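# Stack the on-edge magnet blocks flat in one pile

## Task

Take every magnet block from the row that is standing on its edge, lay each one flat, and pile them squarely on one another as a single separate stack on the bench; then release the last block and pull the grippers away.

## Robot and tools

Robot: two arms, left_arm and right_arm, each ending in a parallel two-finger gripper. All poses share one scene frame: origin on the table top midway between the arms, +x pointing out across the table, +z up, and left_arm sitting toward +y. The arm names do not tell you which side of a picture something is on. In each gripper's own frame the fingers extend along +z and close along y. The reported end_effector_position is the point between the finger pads, roughly 1 cm short of the tips. Printed positions can be a bit wrong, more so at long reach, and arms usually stop a centimetre or more off target, mostly low.

A row: every arm command uses a row of exactly 16 plain numbers covering both arms even if one is idle: left x, y, z, qw, qx, qy, qz, opening, then right x, y, z, qw, qx, qy, qz, opening. x, y, z are an absolute target position in metres in the scene frame; the quaternion is an absolute orientation, w first. Opening runs -1 (closed) to +1 (fully open, 0.094 m) and is an absolute finger setting. To hold an arm still, repeat its last reported full pose with its desired opening; to keep orientation steady, resend the same chosen quaternion rather than copying a drifted reading. A target more than 0.6 m from the arm's last reported position along any gripper axis is refused and nothing is sent. Each control step the controller clips the commanded pose to within 70 mm and 16 degrees of the measured pose, favouring position over orientation.

Tools:
- execute_actions: argument actions, a list holding at most one item. An empty list just returns the state. An action is {"rows": [...], "steps": n}: 1 to 15 rows, each one 16-number row, one row per control step (1/30 s), the last row repeated if steps exceeds the rows; steps up to 15, default 15. A wait is {"steps": n} with n up to 300, counted from the previous result, so your thinking time eats into it. Optional pictures (boolean) toggles camera images. After an action ends, each arm only continues to its last clipped pose, so far targets need further calls.
- move: target is one 16-number row (absolute poses for both arms); speed is the path's top speed in m/s, 0.002 to 0.5, default 0.25 (rotation limited to twice that in rad/s). Both grippers travel straight lines that finish together, lasting 0.5 to 10 s; if longer is needed they stop short after 10 s. Openings are applied at the start. Paths ignore obstacles and the other arm, and grippers may lag, wander, or overshoot speed near full extension. The result adds a move: line with the ending (done, off_target, moving, held, fault) and limits (paced = pose clipped; held = some steps blocked, after which the arm may jump fast), plus each gripper's distance from target.
- wait: seconds, 0 to 10; runs the scene without new commands.
- zoom_image: camera is cam_left_wrist or cam_right_wrist; region is [x0, y0, x1, y1] pixels of that camera's latest 504x504 image, top-left origin, at most 504 by 504.


Results: a state line gives each arm's pose; grip_measured is the finger opening on the command scale (Joint positions' last number is the opening in metres; each gripper may read off by about 1 mm). Hand target shows where the controller is driving each gripper. "pose unreachable" and HELD mark steps the clearance check altered or blocked. FAULT and OVER-TEMPERATURE FAULT lines mean an arm stopped. MOTOR HOT warns from 75 °C; at 90 °C the arm halts for 10 s, and at 100 °C it goes limp and drops. Joint torques are noisy, offset, and nonzero even in free air. Joint limits (rad): waist -2.618 to 3.054, shoulder 0.000 to 3.142, elbow 0.000 to 3.142, wrist pitch -1.571 to 1.571, wrist yaw -1.571 to 1.571, wrist roll -2.094 to 2.094.

Gripping: fingers go where grip_measured would read your number, except near ±1. To hold firmly, command about 0.03 below the measured opening on contact; smaller margins grip more gently. Pad force tops out near 50 to 62 N, less for very thin parts, with a brief spike at first touch.

Sequence: look with the wrist cameras (zoom as needed), pick an open bench spot for the stack, then for each upright block approach from above with the gripper open, close on it, lift, turn it so it lies flat, and set it gently on the growing stack, aligned. Finally open and move both grippers away. Occasionally something may tug a held part or shove a loose object.

Avoid: fast contacts and targets far beyond the contact point (both push hard), dropping or knocking anything off the table, arms colliding or pressing on each other, and long holds that overheat motors.

Each tool is called after "Call:" by a JSON object that holds its "name" and its "arguments".

## Session

I'll start by looking at the current state.

Call:
{"name": "execute_actions", "arguments": {"actions": []}}

Scene clock: 0.00 s of 6200.00 s.
left_arm: end_effector_position=(+0.1908, +0.0440, +0.1375) grip_measured=+1.000 end_effector_quat_wxyz=(+0.404, +0.380, +0.819, +0.149) | right_arm: end_effector_position=(+0.3310, -0.0542, +0.2965) grip_measured=+1.000 end_effector_quat_wxyz=(+0.604, -0.105, +0.672, +0.415)
Joint positions: left_arm=[-1.406  1.106  0.713 -0.853 -0.845 -0.36   0.094] | right_arm=[ 0.59   1.245  0.637  0.683 -0.125  0.456  0.094]
Joint velocities: left_arm=[-0.027 -0.037  0.002 -0.066  0.037 -0.022  0.   ] | right_arm=[-0.017 -0.007 -0.007  0.037 -0.007 -0.007  0.   ]
Joint torques (N m, as the arm reports them, + toward a larger angle): no reading
Hand target (left_arm): +0.194, +0.041, +0.146; +0.418, +0.369, +0.818, +0.143
Hand target (right_arm): +0.330, -0.055, +0.312; +0.617, -0.106, +0.657, +0.420

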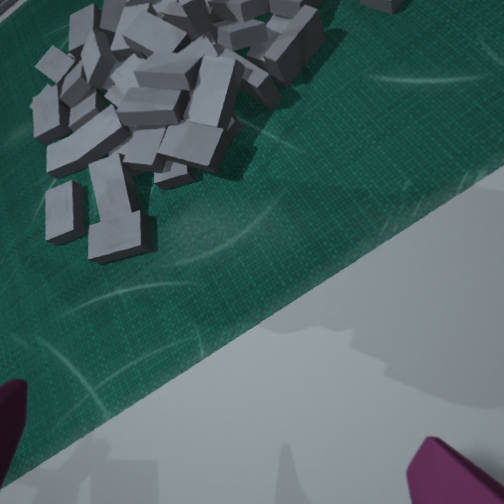

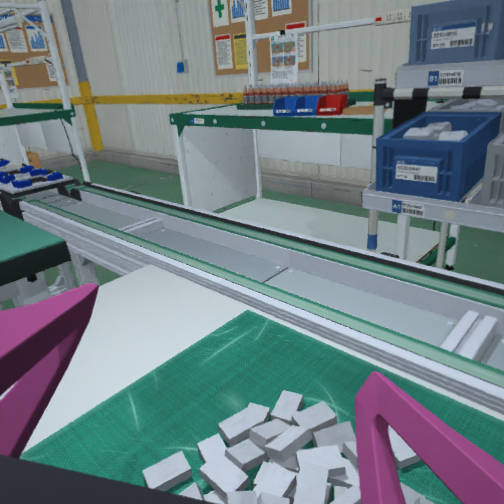

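Call:
{"name": "move", "arguments": {"target": [0.22, 0.22, 0.30, 0, 0, 1, 0, 1, 0.22, -0.22, 0.30, 0, 0, 1, 0, 1], "speed": 0.25}}

Scene clock: 25.33 s of 6200.00 s.
left_arm: end_effector_position=(+0.2214, +0.2213, +0.2850) grip_measured=+1.000 end_effector_quat_wxyz=(+0.207, -0.000, +0.978, +0.002) | right_arm: end_effector_position=(+0.2243, -0.2149, +0.2954) grip_measured=+1.000 end_effector_quat_wxyz=(+0.179, +0.003, +0.979, +0.095)
Joint positions: left_arm=[-0.072  1.118  1.546 -1.582 -0.021 -0.038  0.094] | right_arm=[ 0.389  1.268  1.678 -1.574 -0.021  0.441  0.094]
Joint velocities: left_arm=[ 0.007  0.007 -0.007  0.007 -0.007  0.066  0.   ] | right_arm=[-0.002 -0.017 -0.027  0.007  0.095 -0.066  0.   ]
Joint torques (N m, as the arm reports them, + toward a larger angle): left_arm=[ 1.04 -2.43  7.79  0.85  0.05  0.02] | right_arm=[-0.73 -4.62  5.68  0.78  0.11 -0.08]
Hand target (left_arm): +0.218, +0.222, +0.297; +0.229, -0.001, +0.973, -0.002
Hand target (right_arm): +0.220, -0.221, +0.299; +0.190, +0.003, +0.977, +0.093
Off the commanded pose (left_arm): 0.015 m, 24 deg; orientation clipped at the last step of the last action.
Off the commanded pose (right_arm): 0.008 m, 23 deg; orientation clipped at the last step of the last action.
joint sent to its limit (left arm) — the command would take joint 4 (wrist pitch) past its lower limit, so that joint was sent only as far as its limit.
joint sent to its limit (right arm) — the command would take joint 4 (wrist pitch) past its lower limit, so that joint was sent only as far as its limit.
After step 90, 18.63 s passed at rest.
move: off_target (left_arm, right_arm); limits=paced

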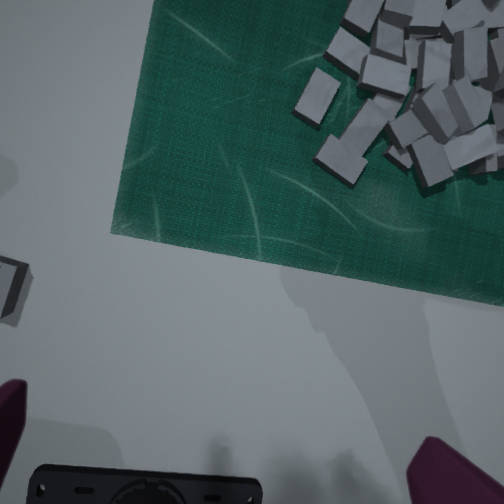

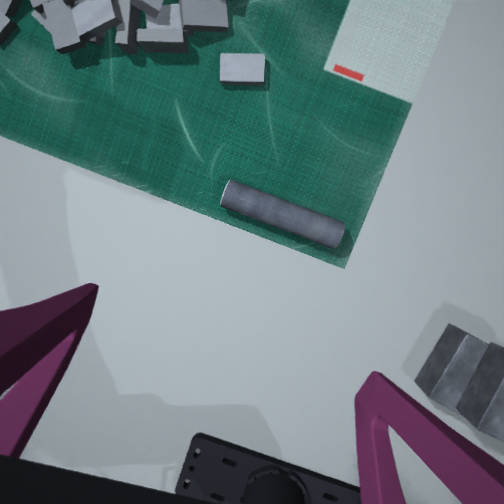

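Call:
{"name": "move", "arguments": {"target": [0.22, 0.35, 0.28, 0.207, 0, 0.978, 0, 1, 0.22, -0.35, 0.28, 0.207, 0, 0.978, 0, 1], "speed": 0.25}}

Scene clock: 73.47 s of 6200.00 s.
left_arm: end_effector_position=(+0.2169, +0.3487, +0.2686) grip_measured=+1.000 end_effector_quat_wxyz=(+0.193, -0.004, +0.981, -0.004) | right_arm: end_effector_position=(+0.2200, -0.3471, +0.2733) grip_measured=+1.000 end_effector_quat_wxyz=(+0.183, +0.002, +0.983, +0.000)
Joint positions: left_arm=[ 0.726  1.282  1.58  -1.583  0.267  0.708  0.094] | right_arm=[-0.232  1.175  1.538 -1.572 -0.068 -0.175  0.094]
Joint velocities: left_arm=[ 0.007 -0.002  0.002  0.007 -0.022 -0.022  0.   ] | right_arm=[-0.007  0.002 -0.012 -0.037  0.066  0.022  0.   ]
Joint torques (N m, as the arm reports them, + toward a larger angle): left_arm=[ 1.07 -2.73  8.    0.67  0.3   0.03] | right_arm=[-0.88 -3.89  5.88  0.97 -0.17 -0.06]
Hand target (left_arm): +0.219, +0.349, +0.279; +0.211, -0.002, +0.977, +0.001
Hand target (right_arm): +0.221, -0.347, +0.280; +0.208, -0.000, +0.978, +0.000
Off the commanded pose (left_arm): 0.012 m, 2 deg.
Off the commanded pose (right_arm): 0.007 m, 3 deg.
joint sent to its limit (left arm) — the command would take joint 4 (wrist pitch) past its lower limit, so that joint was sent only as far as its limit.
After step 90, 43.83 s passed at rest.
move: off_target (left_arm, right_arm)

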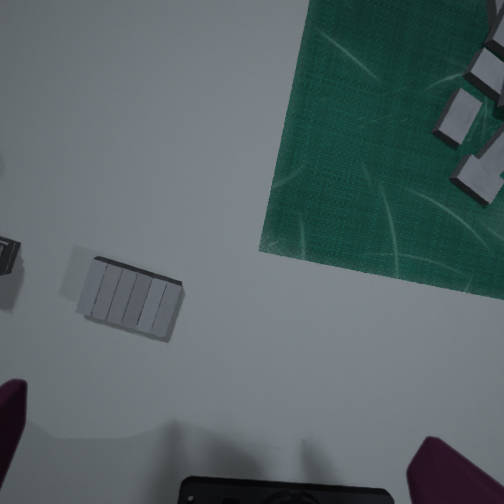

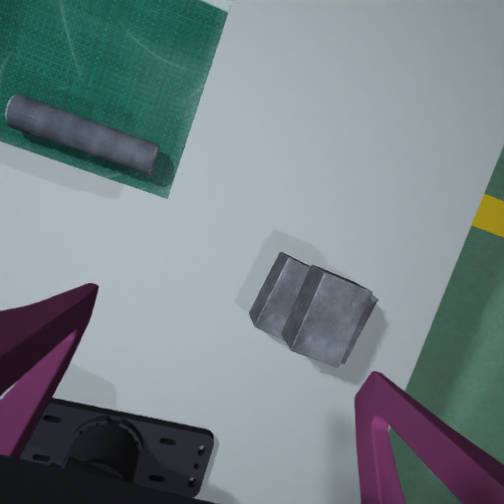

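Call:
{"name": "zoom_image", "arguments": {"camera": "cam_left_wrist", "region": [0, 200, 240, 380]}}

Call:
{"name": "zoom_image", "arguments": {"camera": "cam_right_wrist", "region": [200, 200, 440, 400]}}

Region (0, 200, 240, 380) of cam_left_wrist's 504x504 image, scaled by 2.100, with more detail than that image has; it fills the top 378 rows of this view, and the rest is white.

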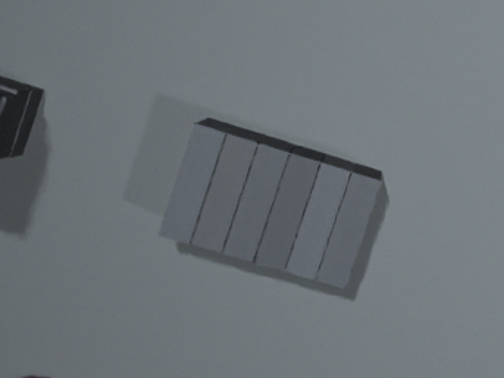

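Region (200, 200, 440, 400) of cam_right_wrist's 504x504 image, scaled by 2.100, with more detail than that image has.

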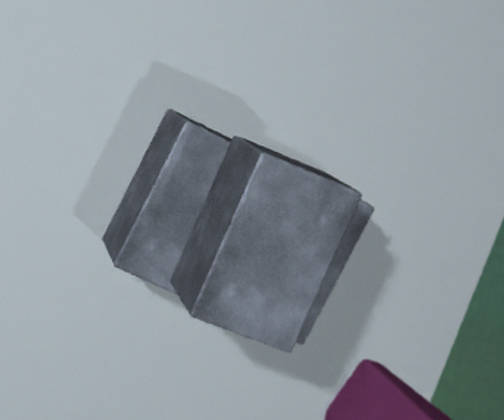

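Call:
{"name": "move", "arguments": {"target": [0.22, 0.44, 0.16, 0.05, 0, 0.999, 0, 1, 0.22, -0.30, 0.25, 0.207, 0, 0.978, 0, 1], "speed": 0.25}}

Scene clock: 111.33 s of 6200.00 s.
left_arm: end_effector_position=(+0.2188, +0.4332, +0.1560) grip_measured=+1.000 end_effector_quat_wxyz=(+0.039, +0.002, +0.999, -0.014) | right_arm: end_effector_position=(+0.2177, -0.3025, +0.2429) grip_measured=+1.000 end_effector_quat_wxyz=(+0.180, -0.002, +0.984, -0.001)
Joint positions: left_arm=[ 0.819  1.609  1.454 -1.385  0.077  0.851  0.094] | right_arm=[ 0.07   1.105  1.364 -1.47   0.041  0.101  0.094]
Joint velocities: left_arm=[-0.007  0.012  0.007 -0.051 -0.066 -0.095  0.   ] | right_arm=[-0.022  0.002 -0.002  0.022  0.007  0.037  0.   ]
Joint torques (N m, as the arm reports them, + toward a larger angle): left_arm=[ 0.91 -6.44  6.44  0.48  0.03  0.03] | right_arm=[ 0.81 -4.01  6.09  0.96  0.07  0.08]
Hand target (left_arm): +0.220, +0.440, +0.160; +0.050, +0.001, +0.999, +0.001
Hand target (right_arm): +0.220, -0.301, +0.250; +0.206, -0.000, +0.978, +0.000
Off the commanded pose (left_arm): 0.008 m, 2 deg.
Off the commanded pose (right_arm): 0.008 m, 3 deg.
After step 90, 33.67 s passed at rest.
move: off_target (right_arm)

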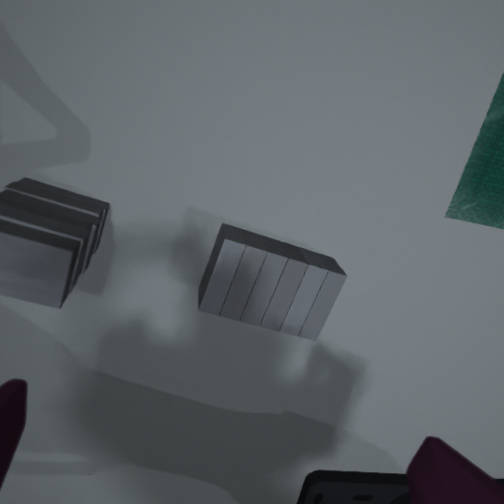

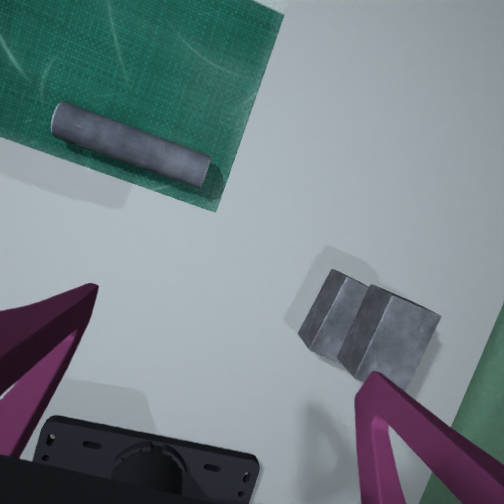

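Call:
{"name": "zoom_image", "arguments": {"camera": "cam_left_wrist", "region": [0, 150, 380, 400]}}

Region (0, 150, 380, 400) of cam_left_wrist's 504x504 image, scaled by 1.326, with more detail than that image has; it fills the top 332 rows of this view, and the rest is white.

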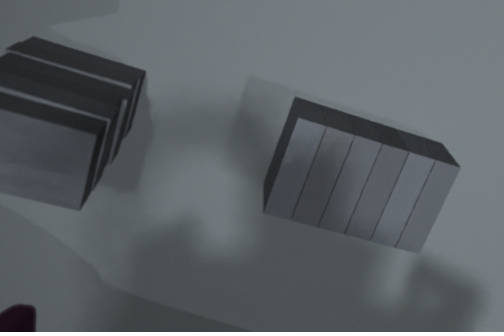

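Call:
{"name": "move", "arguments": {"target": [0.21, 0.43, 0.13, 0, -0.656, 0.755, 0, 1, 0.22, -0.30, 0.25, 0.207, 0, 0.978, 0, 1], "speed": 0.25}}

Scene clock: 206.23 s of 6200.00 s.
left_arm: end_effector_position=(+0.2073, +0.4278, +0.1297) grip_measured=+1.000 end_effector_quat_wxyz=(-0.009, -0.657, +0.754, -0.009) | right_arm: end_effector_position=(+0.2179, -0.3015, +0.2430) grip_measured=+1.000 end_effector_quat_wxyz=(+0.181, -0.000, +0.983, -0.002)
Joint positions: left_arm=[ 0.798  1.609  1.351 -1.333  0.016 -0.607  0.094] | right_arm=[ 0.079  1.105  1.364 -1.469  0.047  0.111  0.094]
Joint velocities: left_arm=[ 0.007  0.012  0.007  0.007 -0.066 -0.007  0.   ] | right_arm=[-0.012 -0.002 -0.017 -0.022 -0.007 -0.051  0.   ]
Joint torques (N m, as the arm reports them, + toward a larger angle): left_arm=[-1.19 -6.    5.68  0.39 -0.14 -0.11] | right_arm=[ 0.81 -3.89  6.24  0.99  0.11  0.1 ]
Hand target (left_arm): +0.210, +0.430, +0.130; +0.001, -0.656, +0.755, +0.000
Hand target (right_arm): +0.220, -0.300, +0.250; +0.207, -0.000, +0.978, +0.000
Off the commanded pose (left_arm): 0.003 m, 1 deg.
Off the commanded pose (right_arm): 0.007 m, 3 deg.
After step 90, 88.47 s passed at rest.
move: off_target (right_arm)

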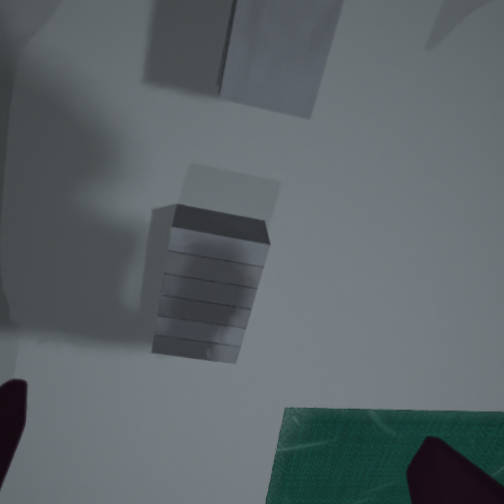

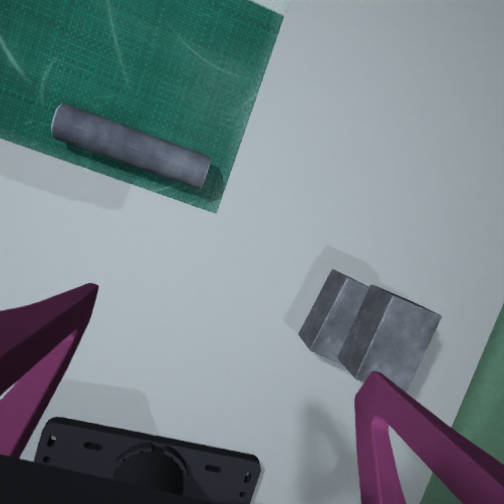

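Call:
{"name": "move", "arguments": {"target": [0.194, 0.420, 0.07, 0, -0.656, 0.755, 0, 1, 0.22, -0.30, 0.25, 0.207, 0, 0.978, 0, 1], "speed": 0.15}}

Scene clock: 217.60 s of 6200.00 s.
left_arm: end_effector_position=(+0.1935, +0.4127, +0.0640) grip_measured=+1.000 end_effector_quat_wxyz=(-0.022, -0.656, +0.755, -0.011) | right_arm: end_effector_position=(+0.2179, -0.3016, +0.2430) grip_measured=+1.000 end_effector_quat_wxyz=(+0.181, -0.000, +0.983, -0.002)
Joint positions: left_arm=[ 0.798  1.594  1.071 -1.094  0.016 -0.603  0.094] | right_arm=[ 0.079  1.105  1.364 -1.469  0.047  0.111  0.094]
Joint velocities: left_arm=[-0.002  0.017 -0.017  0.022 -0.007 -0.007  0.   ] | right_arm=[ 0.002 -0.012 -0.012 -0.095  0.037  0.037  0.   ]
Joint torques (N m, as the arm reports them, + toward a larger angle): left_arm=[ 0.49 -7.35  5.56  0.32 -0.14  0.05] | right_arm=[ 0.83 -3.9   6.2   0.99  0.11  0.11]
Hand target (left_arm): +0.194, +0.420, +0.070; -0.000, -0.656, +0.755, -0.000
Hand target (right_arm): +0.220, -0.300, +0.250; +0.207, +0.000, +0.978, +0.000
Off the commanded pose (left_arm): 0.009 m, 3 deg.
Off the commanded pose (right_arm): 0.007 m, 3 deg.
After step 90, 7.27 s passed at rest.
move: off_target (left_arm, right_arm)

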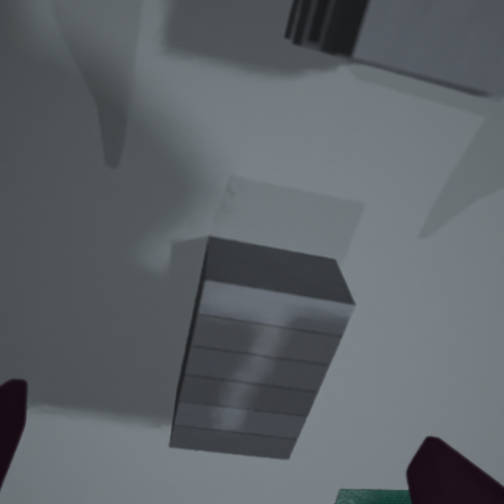

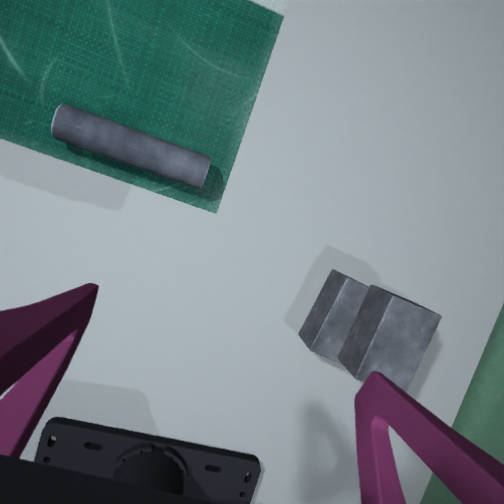

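Call:
{"name": "move", "arguments": {"target": [0.196, 0.416, 0.042, 0, -0.656, 0.755, 0, 1, 0.22, -0.30, 0.25, 0.207, 0, 0.978, 0, 1], "speed": 0.08}}

Scene clock: 237.07 s of 6200.00 s.
left_arm: end_effector_position=(+0.1938, +0.4130, +0.0428) grip_measured=+1.000 end_effector_quat_wxyz=(-0.007, -0.657, +0.753, -0.009) | right_arm: end_effector_position=(+0.2179, -0.3016, +0.2430) grip_measured=+1.000 end_effector_quat_wxyz=(+0.181, -0.000, +0.983, -0.002)
Joint positions: left_arm=[ 0.798  1.594  0.984 -0.976  0.016 -0.608  0.094] | right_arm=[ 0.079  1.105  1.364 -1.469  0.047  0.111  0.094]
Joint velocities: left_arm=[-0.012 -0.012 -0.012  0.051 -0.095  0.037  0.   ] | right_arm=[-0.027  0.002 -0.012  0.007 -0.007 -0.095  0.   ]
Joint torques (N m, as the arm reports them, + toward a larger angle): left_arm=[-0.89 -5.04  5.33  0.39 -0.1  -0.11] | right_arm=[ 0.84 -3.79  6.2   0.98  0.09  0.08]
Hand target (left_arm): +0.196, +0.416, +0.042; +0.000, -0.656, +0.755, -0.000
Hand target (right_arm): +0.220, -0.300, +0.250; +0.207, -0.000, +0.978, +0.000
Off the commanded pose (left_arm): 0.004 m, 1 deg.
Off the commanded pose (right_arm): 0.007 m, 3 deg.
After step 90, 15.50 s passed at rest.
move: off_target (right_arm)

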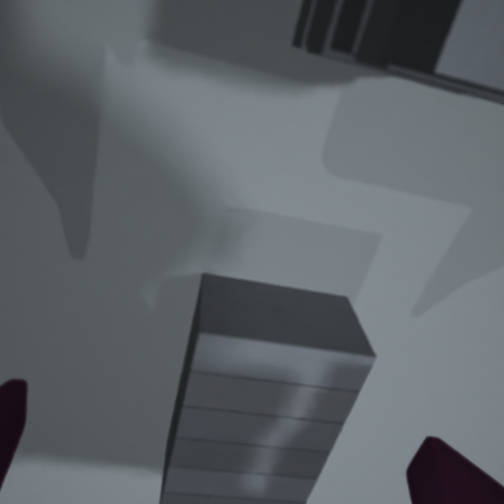

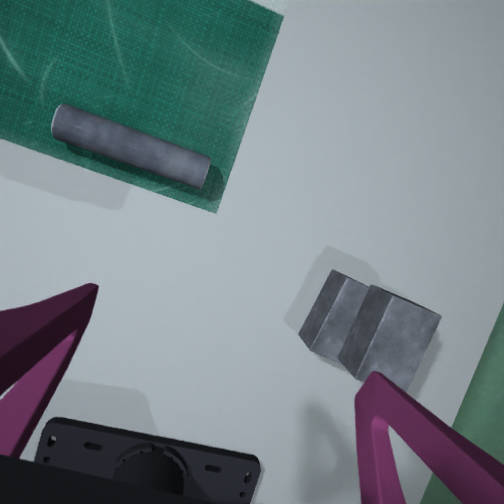

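Call:
{"name": "move", "arguments": {"target": [0.204, 0.408, 0.026, 0, -0.656, 0.755, 0, 1, 0.22, -0.30, 0.25, 0.207, 0, 0.978, 0, 1], "speed": 0.05}}

Scene clock: 263.67 s of 6200.00 s.
left_arm: end_effector_position=(+0.2018, +0.4058, +0.0279) grip_measured=+1.000 end_effector_quat_wxyz=(-0.005, -0.658, +0.753, -0.008) | right_arm: end_effector_position=(+0.2180, -0.3016, +0.2430) grip_measured=+1.000 end_effector_quat_wxyz=(+0.181, -0.000, +0.983, -0.002)
Joint positions: left_arm=[ 0.755  1.615  0.941 -0.908  0.016 -0.65   0.094] | right_arm=[ 0.079  1.105  1.364 -1.468  0.047  0.111  0.094]
Joint velocities: left_arm=[-0.002 -0.012  0.002 -0.051 -0.007  0.022  0.   ] | right_arm=[-0.002 -0.002 -0.002  0.051 -0.007 -0.007  0.   ]
Joint torques (N m, as the arm reports them, + toward a larger angle): left_arm=[-1.09 -4.63  5.29  0.42 -0.16 -0.09] | right_arm=[ 0.87 -3.85  6.27  0.99  0.11  0.1 ]
Hand target (left_arm): +0.204, +0.408, +0.026; +0.000, -0.656, +0.755, +0.000
Hand target (right_arm): +0.220, -0.300, +0.250; +0.207, -0.000, +0.978, +0.000
Off the commanded pose (left_arm): 0.004 m, 1 deg.
Off the commanded pose (right_arm): 0.007 m, 3 deg.
After step 90, 22.63 s passed at rest.
move: off_target (right_arm)

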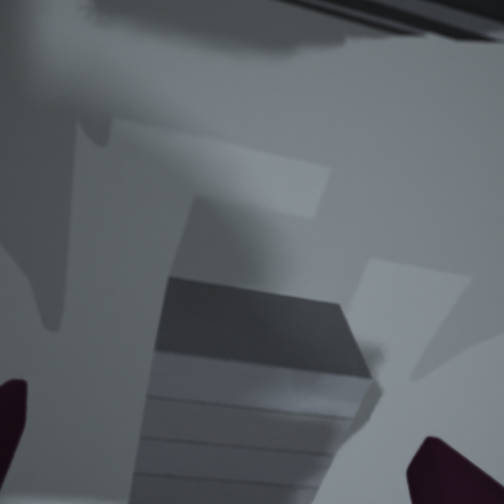

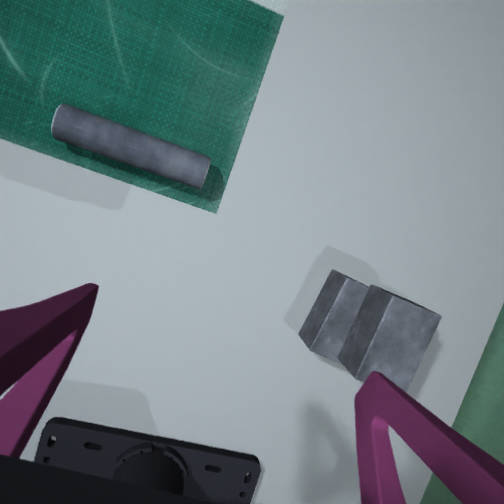

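Call:
{"name": "move", "arguments": {"target": [0.209, 0.407, 0.017, 0, -0.656, 0.755, 0, 1, 0.22, -0.30, 0.25, 0.207, 0, 0.978, 0, 1], "speed": 0.03}}

Scene clock: 270.43 s of 6200.00 s.
left_arm: end_effector_position=(+0.2073, +0.4067, +0.0209) grip_measured=+1.000 end_effector_quat_wxyz=(-0.001, -0.659, +0.752, -0.006) | right_arm: end_effector_position=(+0.2180, -0.3016, +0.2430) grip_measured=+1.000 end_effector_quat_wxyz=(+0.181, -0.000, +0.983, -0.002)
Joint positions: left_arm=[ 0.741  1.636  0.933 -0.87   0.012 -0.668  0.094] | right_arm=[ 0.079  1.105  1.364 -1.468  0.047  0.111  0.094]
Joint velocities: left_arm=[-0.007  0.007 -0.002  0.037  0.022 -0.051  0.   ] | right_arm=[-0.017  0.007 -0.002 -0.037  0.037 -0.022  0.   ]
Joint torques (N m, as the arm reports them, + toward a larger angle): left_arm=[-1.11 -4.37  4.97  0.42 -0.1  -0.06] | right_arm=[ 0.85 -3.96  6.16  0.99  0.09  0.1 ]
Hand target (left_arm): +0.209, +0.407, +0.017; +0.000, -0.656, +0.755, -0.000
Hand target (right_arm): +0.220, -0.300, +0.250; +0.207, -0.000, +0.978, +0.000
Off the commanded pose (left_arm): 0.004 m, 1 deg.
Off the commanded pose (right_arm): 0.007 m, 3 deg.
After step 90, 2.67 s passed at rest.
move: off_target (right_arm)

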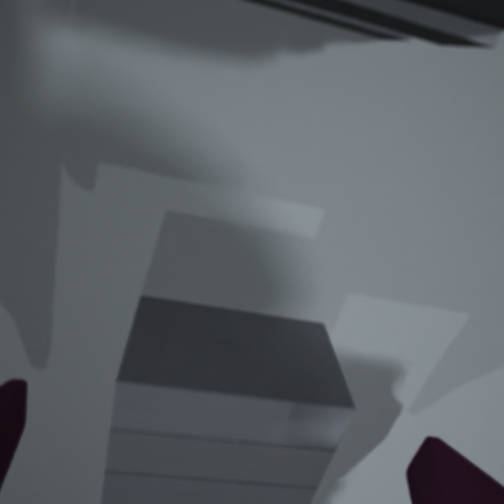

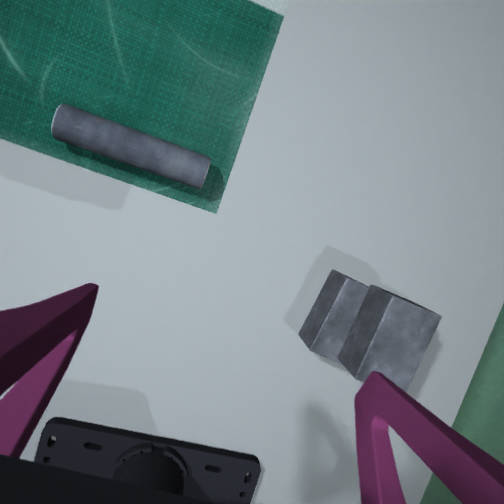

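Call:
{"name": "move", "arguments": {"target": [0.209, 0.407, 0.010, 0, -0.656, 0.755, 0, 1, 0.22, -0.30, 0.25, 0.207, 0, 0.978, 0, 1], "speed": 0.02}}

Scene clock: 277.40 s of 6200.00 s.
left_arm: end_effector_position=(+0.2087, +0.4110, +0.0183) grip_measured=+1.000 end_effector_quat_wxyz=(+0.009, -0.659, +0.752, +0.000) | right_arm: end_effector_position=(+0.2180, -0.3016, +0.2430) grip_measured=+1.000 end_effector_quat_wxyz=(+0.181, -0.000, +0.983, -0.002)
Joint positions: left_arm=[ 0.741  1.636  0.922 -0.837  0.001 -0.67   0.094] | right_arm=[ 0.079  1.105  1.364 -1.468  0.047  0.111  0.094]
Joint velocities: left_arm=[-0.022 -0.002 -0.022  0.037  0.022  0.066  0.   ] | right_arm=[-0.007 -0.012 -0.007 -0.022  0.022 -0.051  0.   ]
Joint torques (N m, as the arm reports them, + toward a larger angle): left_arm=[-1.08 -3.41  4.51  0.41  0.   -0.04] | right_arm=[ 0.79 -3.88  6.18  0.97  0.07  0.09]
Hand target (left_arm): +0.209, +0.407, +0.010; -0.000, -0.656, +0.755, +0.000
Hand target (right_arm): +0.220, -0.300, +0.250; +0.207, -0.000, +0.978, +0.000
Off the commanded pose (left_arm): 0.009 m, 1 deg.
Off the commanded pose (right_arm): 0.007 m, 3 deg.
After step 90, 2.43 s passed at rest.
move: off_target (right_arm)

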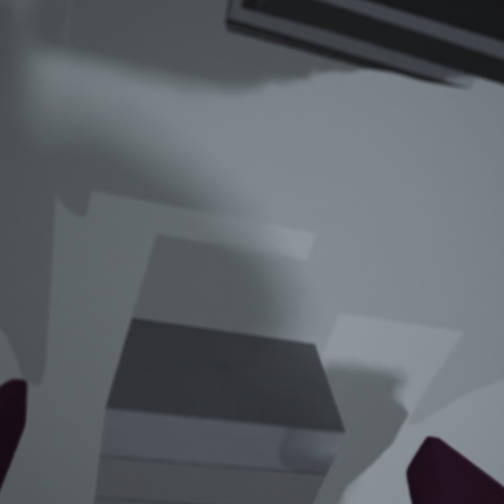

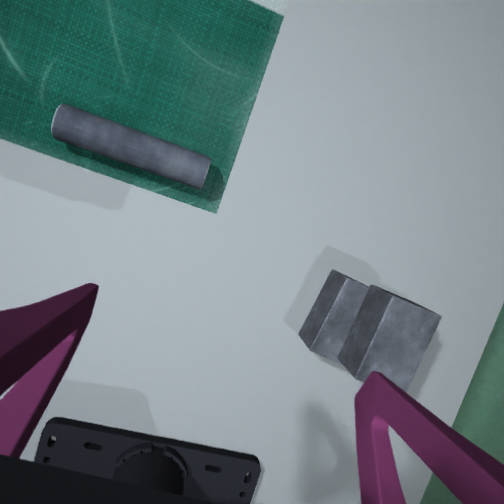

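Call:
{"name": "move", "arguments": {"target": [0.209, 0.403, 0.018, 0, -0.656, 0.755, 0, 1, 0.22, -0.30, 0.25, 0.207, 0, 0.978, 0, 1], "speed": 0.03}}

Scene clock: 284.37 s of 6200.00 s.
left_arm: end_effector_position=(+0.2100, +0.4097, +0.0183) grip_measured=+1.000 end_effector_quat_wxyz=(+0.009, -0.660, +0.751, +0.002) | right_arm: end_effector_position=(+0.2180, -0.3016, +0.2430) grip_measured=+1.000 end_effector_quat_wxyz=(+0.181, -0.000, +0.983, -0.002)
Joint positions: left_arm=[ 0.732  1.636  0.921 -0.837 -0.003 -0.681  0.094] | right_arm=[ 0.079  1.105  1.364 -1.468  0.047  0.111  0.094]
Joint velocities: left_arm=[ 0.002  0.012  0.012  0.022 -0.022 -0.037  0.   ] | right_arm=[ 0.007 -0.007  0.002 -0.022  0.007 -0.037  0.   ]
Joint torques (N m, as the arm reports them, + toward a larger angle): left_arm=[-1.3  -5.46  5.24  0.12  0.03 -0.05] | right_arm=[ 0.86 -3.83  6.19  0.97  0.11  0.09]
Hand target (left_arm): +0.209, +0.403, +0.018; +0.000, -0.656, +0.755, +0.000
Hand target (right_arm): +0.220, -0.300, +0.250; +0.207, -0.000, +0.978, +0.000
Off the commanded pose (left_arm): 0.007 m, 1 deg.
Off the commanded pose (right_arm): 0.007 m, 3 deg.
After step 90, 2.87 s passed at rest.
move: off_target (right_arm)

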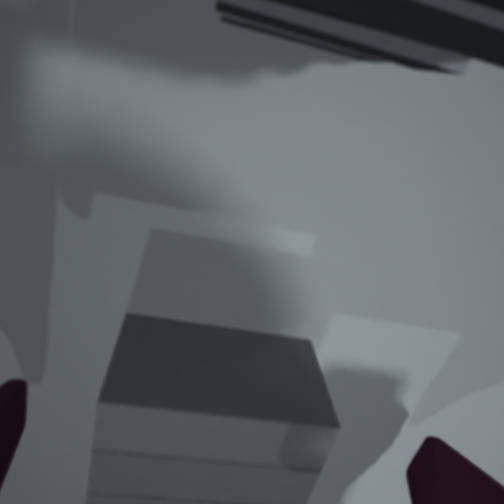

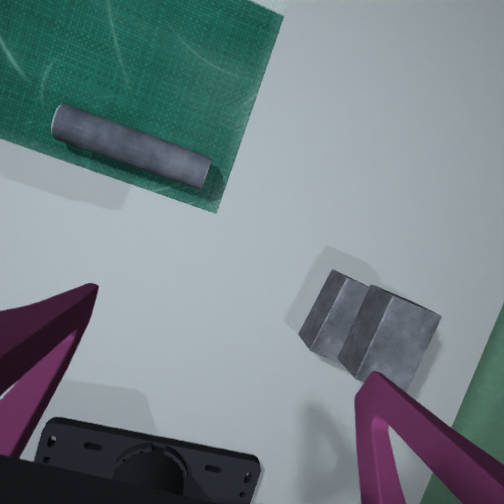

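Call:
{"name": "move", "arguments": {"target": [0.209, 0.400, 0.024, 0, -0.656, 0.755, 0, 1, 0.22, -0.30, 0.25, 0.207, 0, 0.978, 0, 1], "speed": 0.03}}

Scene clock: 287.90 s of 6200.00 s.
left_arm: end_effector_position=(+0.2095, +0.4072, +0.0182) grip_measured=+1.000 end_effector_quat_wxyz=(+0.005, -0.659, +0.752, +0.004) | right_arm: end_effector_position=(+0.2180, -0.3016, +0.2430) grip_measured=+1.000 end_effector_quat_wxyz=(+0.181, -0.000, +0.983, -0.002)
Joint positions: left_arm=[ 0.723  1.636  0.921 -0.845 -0.008 -0.687  0.094] | right_arm=[ 0.079  1.105  1.364 -1.468  0.047  0.111  0.094]
Joint velocities: left_arm=[ 0.007 -0.002 -0.002 -0.066  0.007  0.007  0.   ] | right_arm=[-0.007 -0.017  0.007  0.051  0.022 -0.022  0.   ]
Joint torques (N m, as the arm reports them, + toward a larger angle): left_arm=[-1.27 -6.81  5.76 -0.06  0.07 -0.06] | right_arm=[ 0.81 -3.85  6.29  0.97  0.09  0.09]
Hand target (left_arm): +0.209, +0.400, +0.024; +0.000, -0.656, +0.755, +0.000
Hand target (right_arm): +0.220, -0.300, +0.250; +0.207, -0.000, +0.978, +0.000
Off the commanded pose (left_arm): 0.009 m, 1 deg.
Off the commanded pose (right_arm): 0.007 m, 3 deg.
move: off_target (right_arm)

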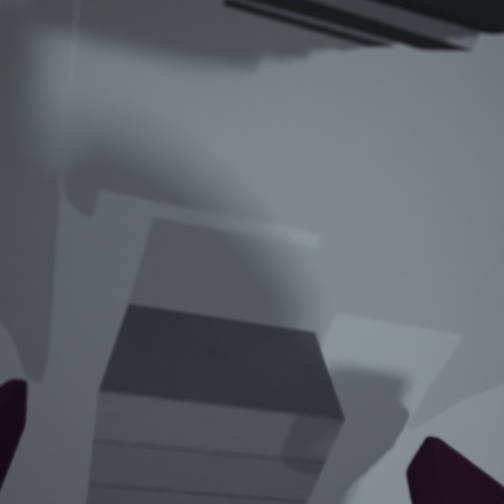

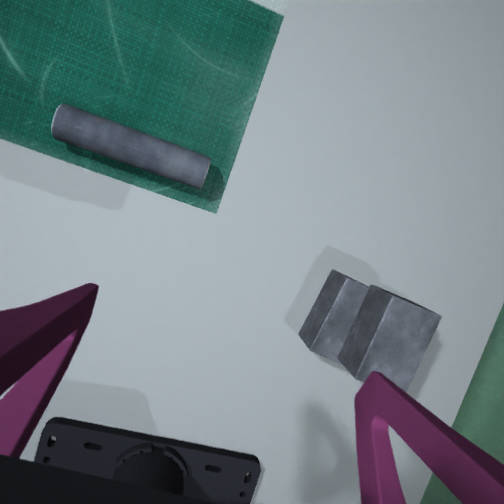

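Call:
{"name": "move", "arguments": {"target": [0.209, 0.399, 0.028, 0, -0.656, 0.755, 0, 1, 0.22, -0.30, 0.25, 0.207, 0, 0.978, 0, 1], "speed": 0.03}}

Scene clock: 292.77 s of 6200.00 s.
left_arm: end_effector_position=(+0.2064, +0.4030, +0.0194) grip_measured=+1.000 end_effector_quat_wxyz=(-0.004, -0.658, +0.753, +0.004) | right_arm: end_effector_position=(+0.2180, -0.3016, +0.2430) grip_measured=+1.000 end_effector_quat_wxyz=(+0.181, -0.000, +0.983, -0.002)
Joint positions: left_arm=[ 0.719  1.631  0.921 -0.867 -0.008 -0.688  0.094] | right_arm=[ 0.079  1.105  1.364 -1.468  0.047  0.111  0.094]
Joint velocities: left_arm=[ 0.002 -0.017 -0.022 -0.037  0.066 -0.037  0.   ] | right_arm=[-0.007 -0.027 -0.012  0.022  0.095  0.007  0.   ]
Joint torques (N m, as the arm reports them, + toward a larger angle): left_arm=[-1.2  -7.08  6.4  -0.04  0.08 -0.07] | right_arm=[ 0.75 -3.83  6.25  0.99  0.1   0.08]
Hand target (left_arm): +0.209, +0.399, +0.028; +0.000, -0.656, +0.755, +0.000
Hand target (right_arm): +0.220, -0.300, +0.250; +0.207, -0.000, +0.978, +0.000
Off the commanded pose (left_arm): 0.010 m, 1 deg.
Off the commanded pose (right_arm): 0.007 m, 3 deg.
After step 90, 0.67 s passed at rest.
move: off_target (right_arm)

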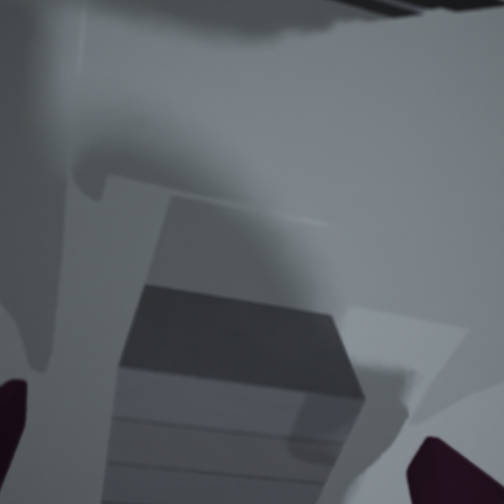

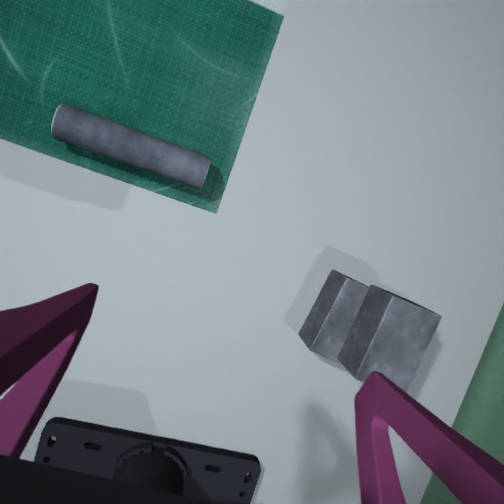

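Call:
{"name": "move", "arguments": {"target": [0.2064, 0.4030, 0.022, 0, -0.658, 0.753, 0, -0.08, 0.22, -0.30, 0.25, 0.207, 0, 0.978, 0, 1], "speed": 0.03}}

Scene clock: 302.00 s of 6200.00 s.
left_arm: end_effector_position=(+0.2057, +0.4030, +0.0194) grip_measured=-0.077 end_effector_quat_wxyz=(-0.005, -0.658, +0.753, +0.005) | right_arm: end_effector_position=(+0.2180, -0.3016, +0.2430) grip_measured=+1.000 end_effector_quat_wxyz=(+0.181, -0.000, +0.983, -0.002)
Joint positions: left_arm=[ 0.719  1.631  0.921 -0.869 -0.011 -0.688  0.043] | right_arm=[ 0.079  1.105  1.364 -1.468  0.047  0.111  0.094]
Joint velocities: left_arm=[ 0.002 -0.012 -0.002 -0.007 -0.007 -0.022 -0.001] | right_arm=[-0.002 -0.012  0.007  0.051 -0.037 -0.051  0.   ]
Joint torques (N m, as the arm reports them, + toward a larger angle): left_arm=[ 0.4  -6.02  5.43  0.2   0.09  0.01] | right_arm=[ 0.85 -3.91  6.28  0.97  0.09  0.08]
Hand target (left_arm): +0.206, +0.403, +0.022; -0.000, -0.658, +0.753, +0.000
Hand target (right_arm): +0.220, -0.300, +0.250; +0.207, -0.000, +0.978, +0.000
Off the commanded pose (left_arm): 0.003 m, 1 deg.
Off the commanded pose (right_arm): 0.007 m, 3 deg.
After step 90, 5.13 s passed at rest.
move: off_target (right_arm)

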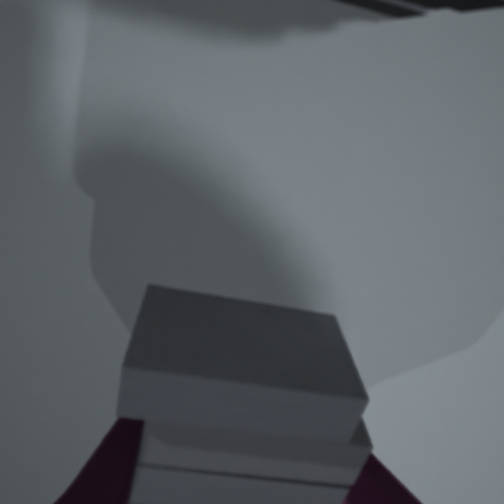

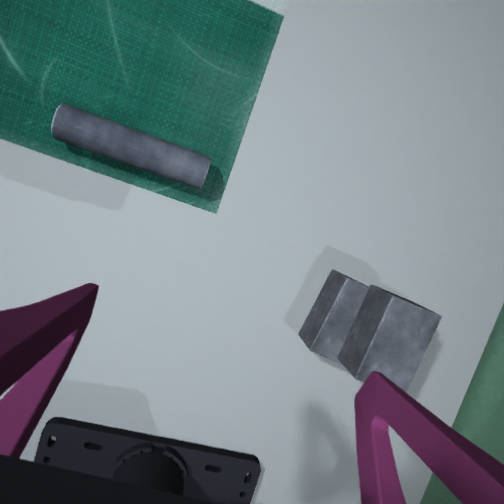

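Call:
{"name": "zoom_image", "arguments": {"camera": "cam_left_wrist", "region": [60, 260, 440, 504]}}

Region (60, 260, 440, 504) of cam_left_wrist's 504x504 image, scaled by 1.326, with more detail than that image has; it fills the top 324 rows of this view, and the rest is white.

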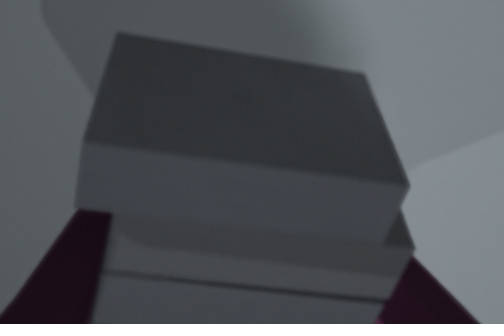

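Call:
{"name": "move", "arguments": {"target": [0.2064, 0.4030, 0.022, 0, -0.658, 0.753, 0, -0.115, 0.22, -0.30, 0.25, 0.207, 0, 0.978, 0, 1], "speed": 0.03}}

Scene clock: 312.37 s of 6200.00 s.
left_arm: end_effector_position=(+0.2057, +0.4030, +0.0194) grip_measured=-0.102 end_effector_quat_wxyz=(-0.005, -0.658, +0.753, +0.005) | right_arm: end_effector_position=(+0.2180, -0.3016, +0.2430) grip_measured=+1.000 end_effector_quat_wxyz=(+0.181, -0.000, +0.983, -0.002)
Joint positions: left_arm=[ 0.719  1.631  0.921 -0.869 -0.011 -0.688  0.042] | right_arm=[ 0.079  1.105  1.364 -1.468  0.047  0.111  0.094]
Joint velocities: left_arm=[-0.002  0.002 -0.002 -0.022 -0.066 -0.037 -0.   ] | right_arm=[ 0.002 -0.017 -0.002 -0.007 -0.022 -0.022  0.   ]
Joint torques (N m, as the arm reports them, + toward a larger angle): left_arm=[ 0.51 -6.06  5.38  0.21  0.1   0.  ] | right_arm=[ 0.83 -3.84  6.32  0.98  0.11  0.09]
Hand target (left_arm): +0.206, +0.403, +0.022; -0.000, -0.658, +0.753, -0.000
Hand target (right_arm): +0.220, -0.300, +0.250; +0.207, -0.000, +0.978, +0.000
Off the commanded pose (left_arm): 0.003 m, 1 deg.
Off the commanded pose (right_arm): 0.007 m, 3 deg.
After step 90, 6.27 s passed at rest.
move: off_target (right_arm)

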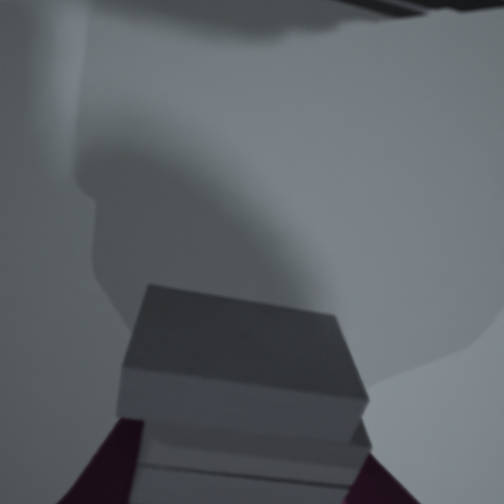

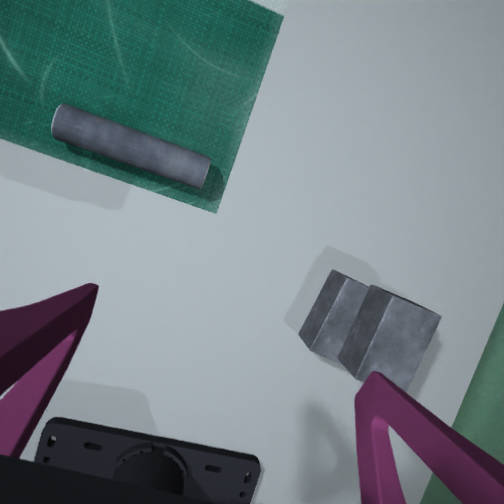

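Call:
{"name": "move", "arguments": {"target": [0.2064, 0.4030, 0.05, 0, -0.658, 0.753, 0, -0.135, 0.22, -0.30, 0.25, 0.207, 0, 0.978, 0, 1], "speed": 0.03}}

Scene clock: 316.63 s of 6200.00 s.
left_arm: end_effector_position=(+0.2018, +0.3986, +0.0335) grip_measured=-0.109 end_effector_quat_wxyz=(-0.018, -0.658, +0.753, +0.003) | right_arm: end_effector_position=(+0.2180, -0.3016, +0.2430) grip_measured=+1.000 end_effector_quat_wxyz=(+0.181, -0.000, +0.983, -0.002)
Joint positions: left_arm=[ 0.719  1.611  0.96  -0.957 -0.008 -0.688  0.042] | right_arm=[ 0.079  1.105  1.364 -1.468  0.047  0.111  0.094]
Joint velocities: left_arm=[-0.002 -0.022 -0.012 -0.007  0.007  0.007 -0.   ] | right_arm=[ 0.002 -0.007  0.017 -0.037 -0.037  0.022  0.   ]
Joint torques (N m, as the arm reports them, + toward a larger angle): left_arm=[ 0.43 -7.87  8.38 -0.08  0.06  0.02] | right_arm=[ 0.76 -3.98  6.33  0.98  0.09  0.11]
Hand target (left_arm): +0.206, +0.403, +0.050; +0.000, -0.658, +0.753, +0.000
Hand target (right_arm): +0.220, -0.300, +0.250; +0.207, -0.000, +0.978, +0.000
Off the commanded pose (left_arm): 0.018 m, 2 deg.
Off the commanded pose (right_arm): 0.007 m, 3 deg.
move: off_target (left_arm, right_arm)

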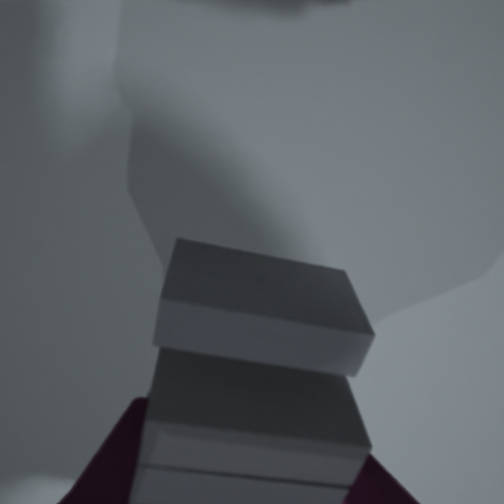

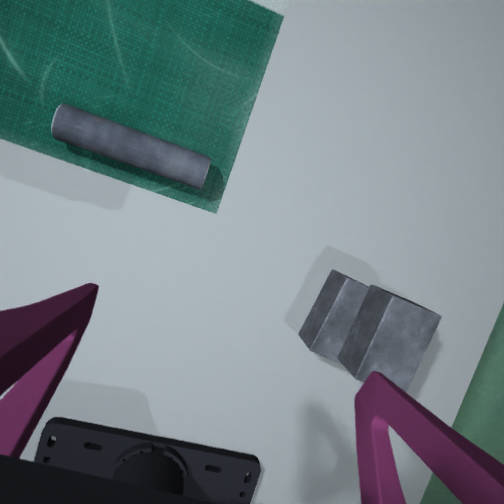

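Call:
{"name": "move", "arguments": {"target": [0.2064, 0.4030, 0.10, 0, -0.658, 0.753, 0, -0.135, 0.17, -0.12, 0.2, 0.5, -0.35, 0.65, 0.45, 1], "speed": 0.1}}

Scene clock: 353.63 s of 6200.00 s.
left_arm: end_effector_position=(+0.2012, +0.3969, +0.0819) grip_measured=-0.109 end_effector_quat_wxyz=(-0.029, -0.658, +0.753, +0.001) | right_arm: end_effector_position=(+0.1710, -0.1237, +0.2007) grip_measured=+1.000 end_effector_quat_wxyz=(+0.508, -0.349, +0.652, +0.443)
Joint positions: left_arm=[ 0.719  1.565  1.115 -1.177 -0.003 -0.688  0.042] | right_arm=[ 0.238  0.455  0.189  0.112 -0.923  0.102  0.094]
Joint velocities: left_arm=[-0.002  0.007  0.007 -0.022 -0.037  0.022  0.   ] | right_arm=[-0.007  0.002 -0.012 -0.022  0.037 -0.007  0.   ]
Joint torques (N m, as the arm reports them, + toward a larger angle): left_arm=[ 0.47 -7.9   8.98 -0.03  0.01  0.03] | right_arm=[ 0.79  3.14  7.51  1.57 -0.17  0.08]
Hand target (left_arm): +0.206, +0.402, +0.100; -0.000, -0.658, +0.753, -0.000
Hand target (right_arm): +0.170, -0.121, +0.198; +0.500, -0.351, +0.651, +0.450
Off the commanded pose (left_arm): 0.020 m, 3 deg.
Off the commanded pose (right_arm): 0.004 m, 1 deg.
After step 90, 25.80 s passed at rest.
move: off_target (left_arm)

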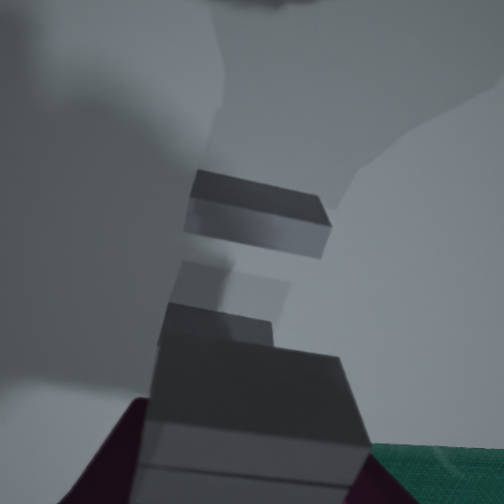

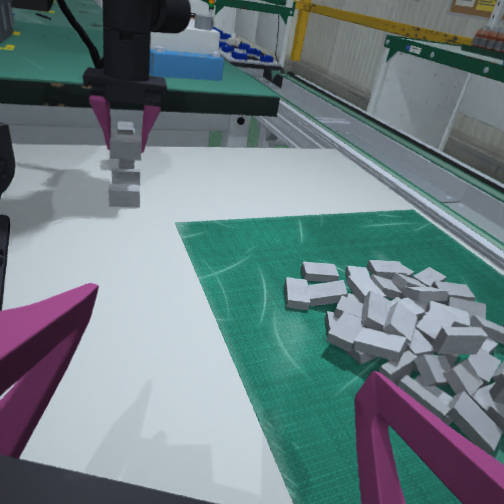

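Call:
{"name": "zoom_image", "arguments": {"camera": "cam_right_wrist", "region": [60, 60, 200, 230]}}

Region (60, 60, 200, 230) of cam_right_wrist's 504x504 image, scaled by 2.965, with more detail than that image has; it fills the left 415 columns of this view, and the rest is white.

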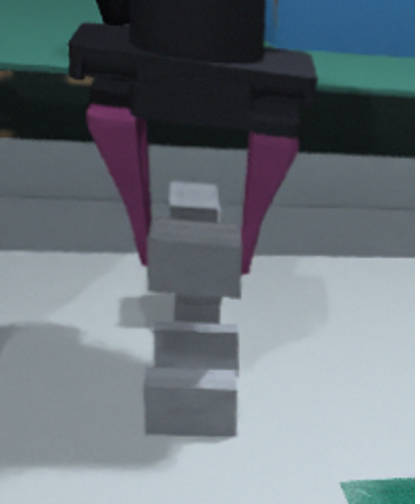

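Call:
{"name": "move", "arguments": {"target": [0.2064, 0.43, 0.16, 0, -0.658, 0.753, 0, -0.135, 0.17, -0.12, 0.2, 0.5, -0.35, 0.65, 0.45, 1], "speed": 0.1}}

Scene clock: 365.90 s of 6200.00 s.
left_arm: end_effector_position=(+0.2050, +0.4248, +0.1513) grip_measured=-0.109 end_effector_quat_wxyz=(-0.009, -0.656, +0.754, +0.000) | right_arm: end_effector_position=(+0.1695, -0.1225, +0.2012) grip_measured=+1.000 end_effector_quat_wxyz=(+0.506, -0.350, +0.650, +0.446)
Joint positions: left_arm=[ 0.785  1.596  1.424 -1.418 -0.002 -0.618  0.042] | right_arm=[ 0.246  0.455  0.189  0.115 -0.923  0.107  0.094]
Joint velocities: left_arm=[ 0.002 -0.007 -0.002 -0.037  0.022 -0.037  0.   ] | right_arm=[ 0.002 -0.012 -0.002  0.007  0.022 -0.081  0.   ]
Joint torques (N m, as the arm reports them, + toward a larger angle): left_arm=[ 0.86 -5.23  8.93  0.07  0.05  0.03] | right_arm=[ 0.81  2.85  7.92  1.56 -0.08  0.08]
Hand target (left_arm): +0.206, +0.430, +0.160; +0.000, -0.658, +0.753, -0.001
Hand target (right_arm): +0.170, -0.120, +0.200; +0.501, -0.351, +0.651, +0.450
Off the commanded pose (left_arm): 0.010 m, 1 deg.
Off the commanded pose (right_arm): 0.003 m, 1 deg.
After step 90, 7.87 s passed at rest.
move: done

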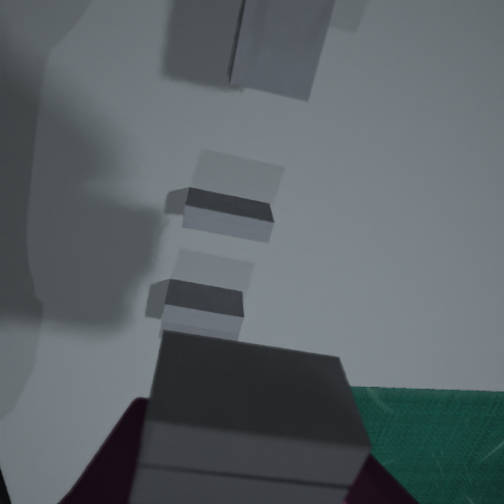

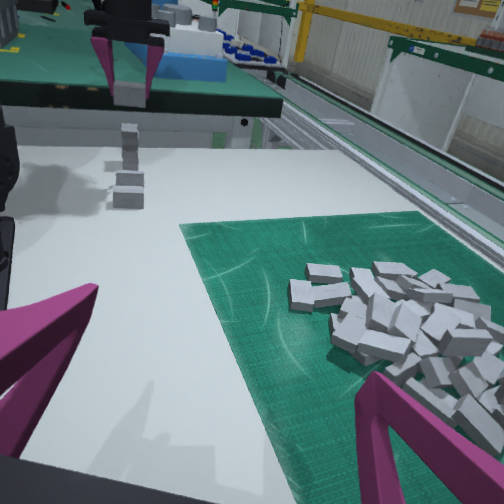

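Call:
{"name": "zoom_image", "arguments": {"camera": "cam_right_wrist", "region": [80, 60, 180, 220]}}

Region (80, 60, 180, 220) of cam_right_wrist's 504x504 image, scaled by 3.150, with more detail than that image has; it fills the left 315 columns of this view, and the rest is white.

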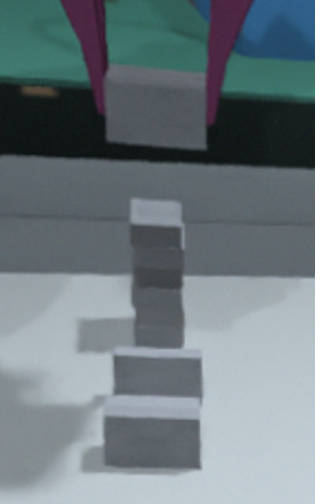

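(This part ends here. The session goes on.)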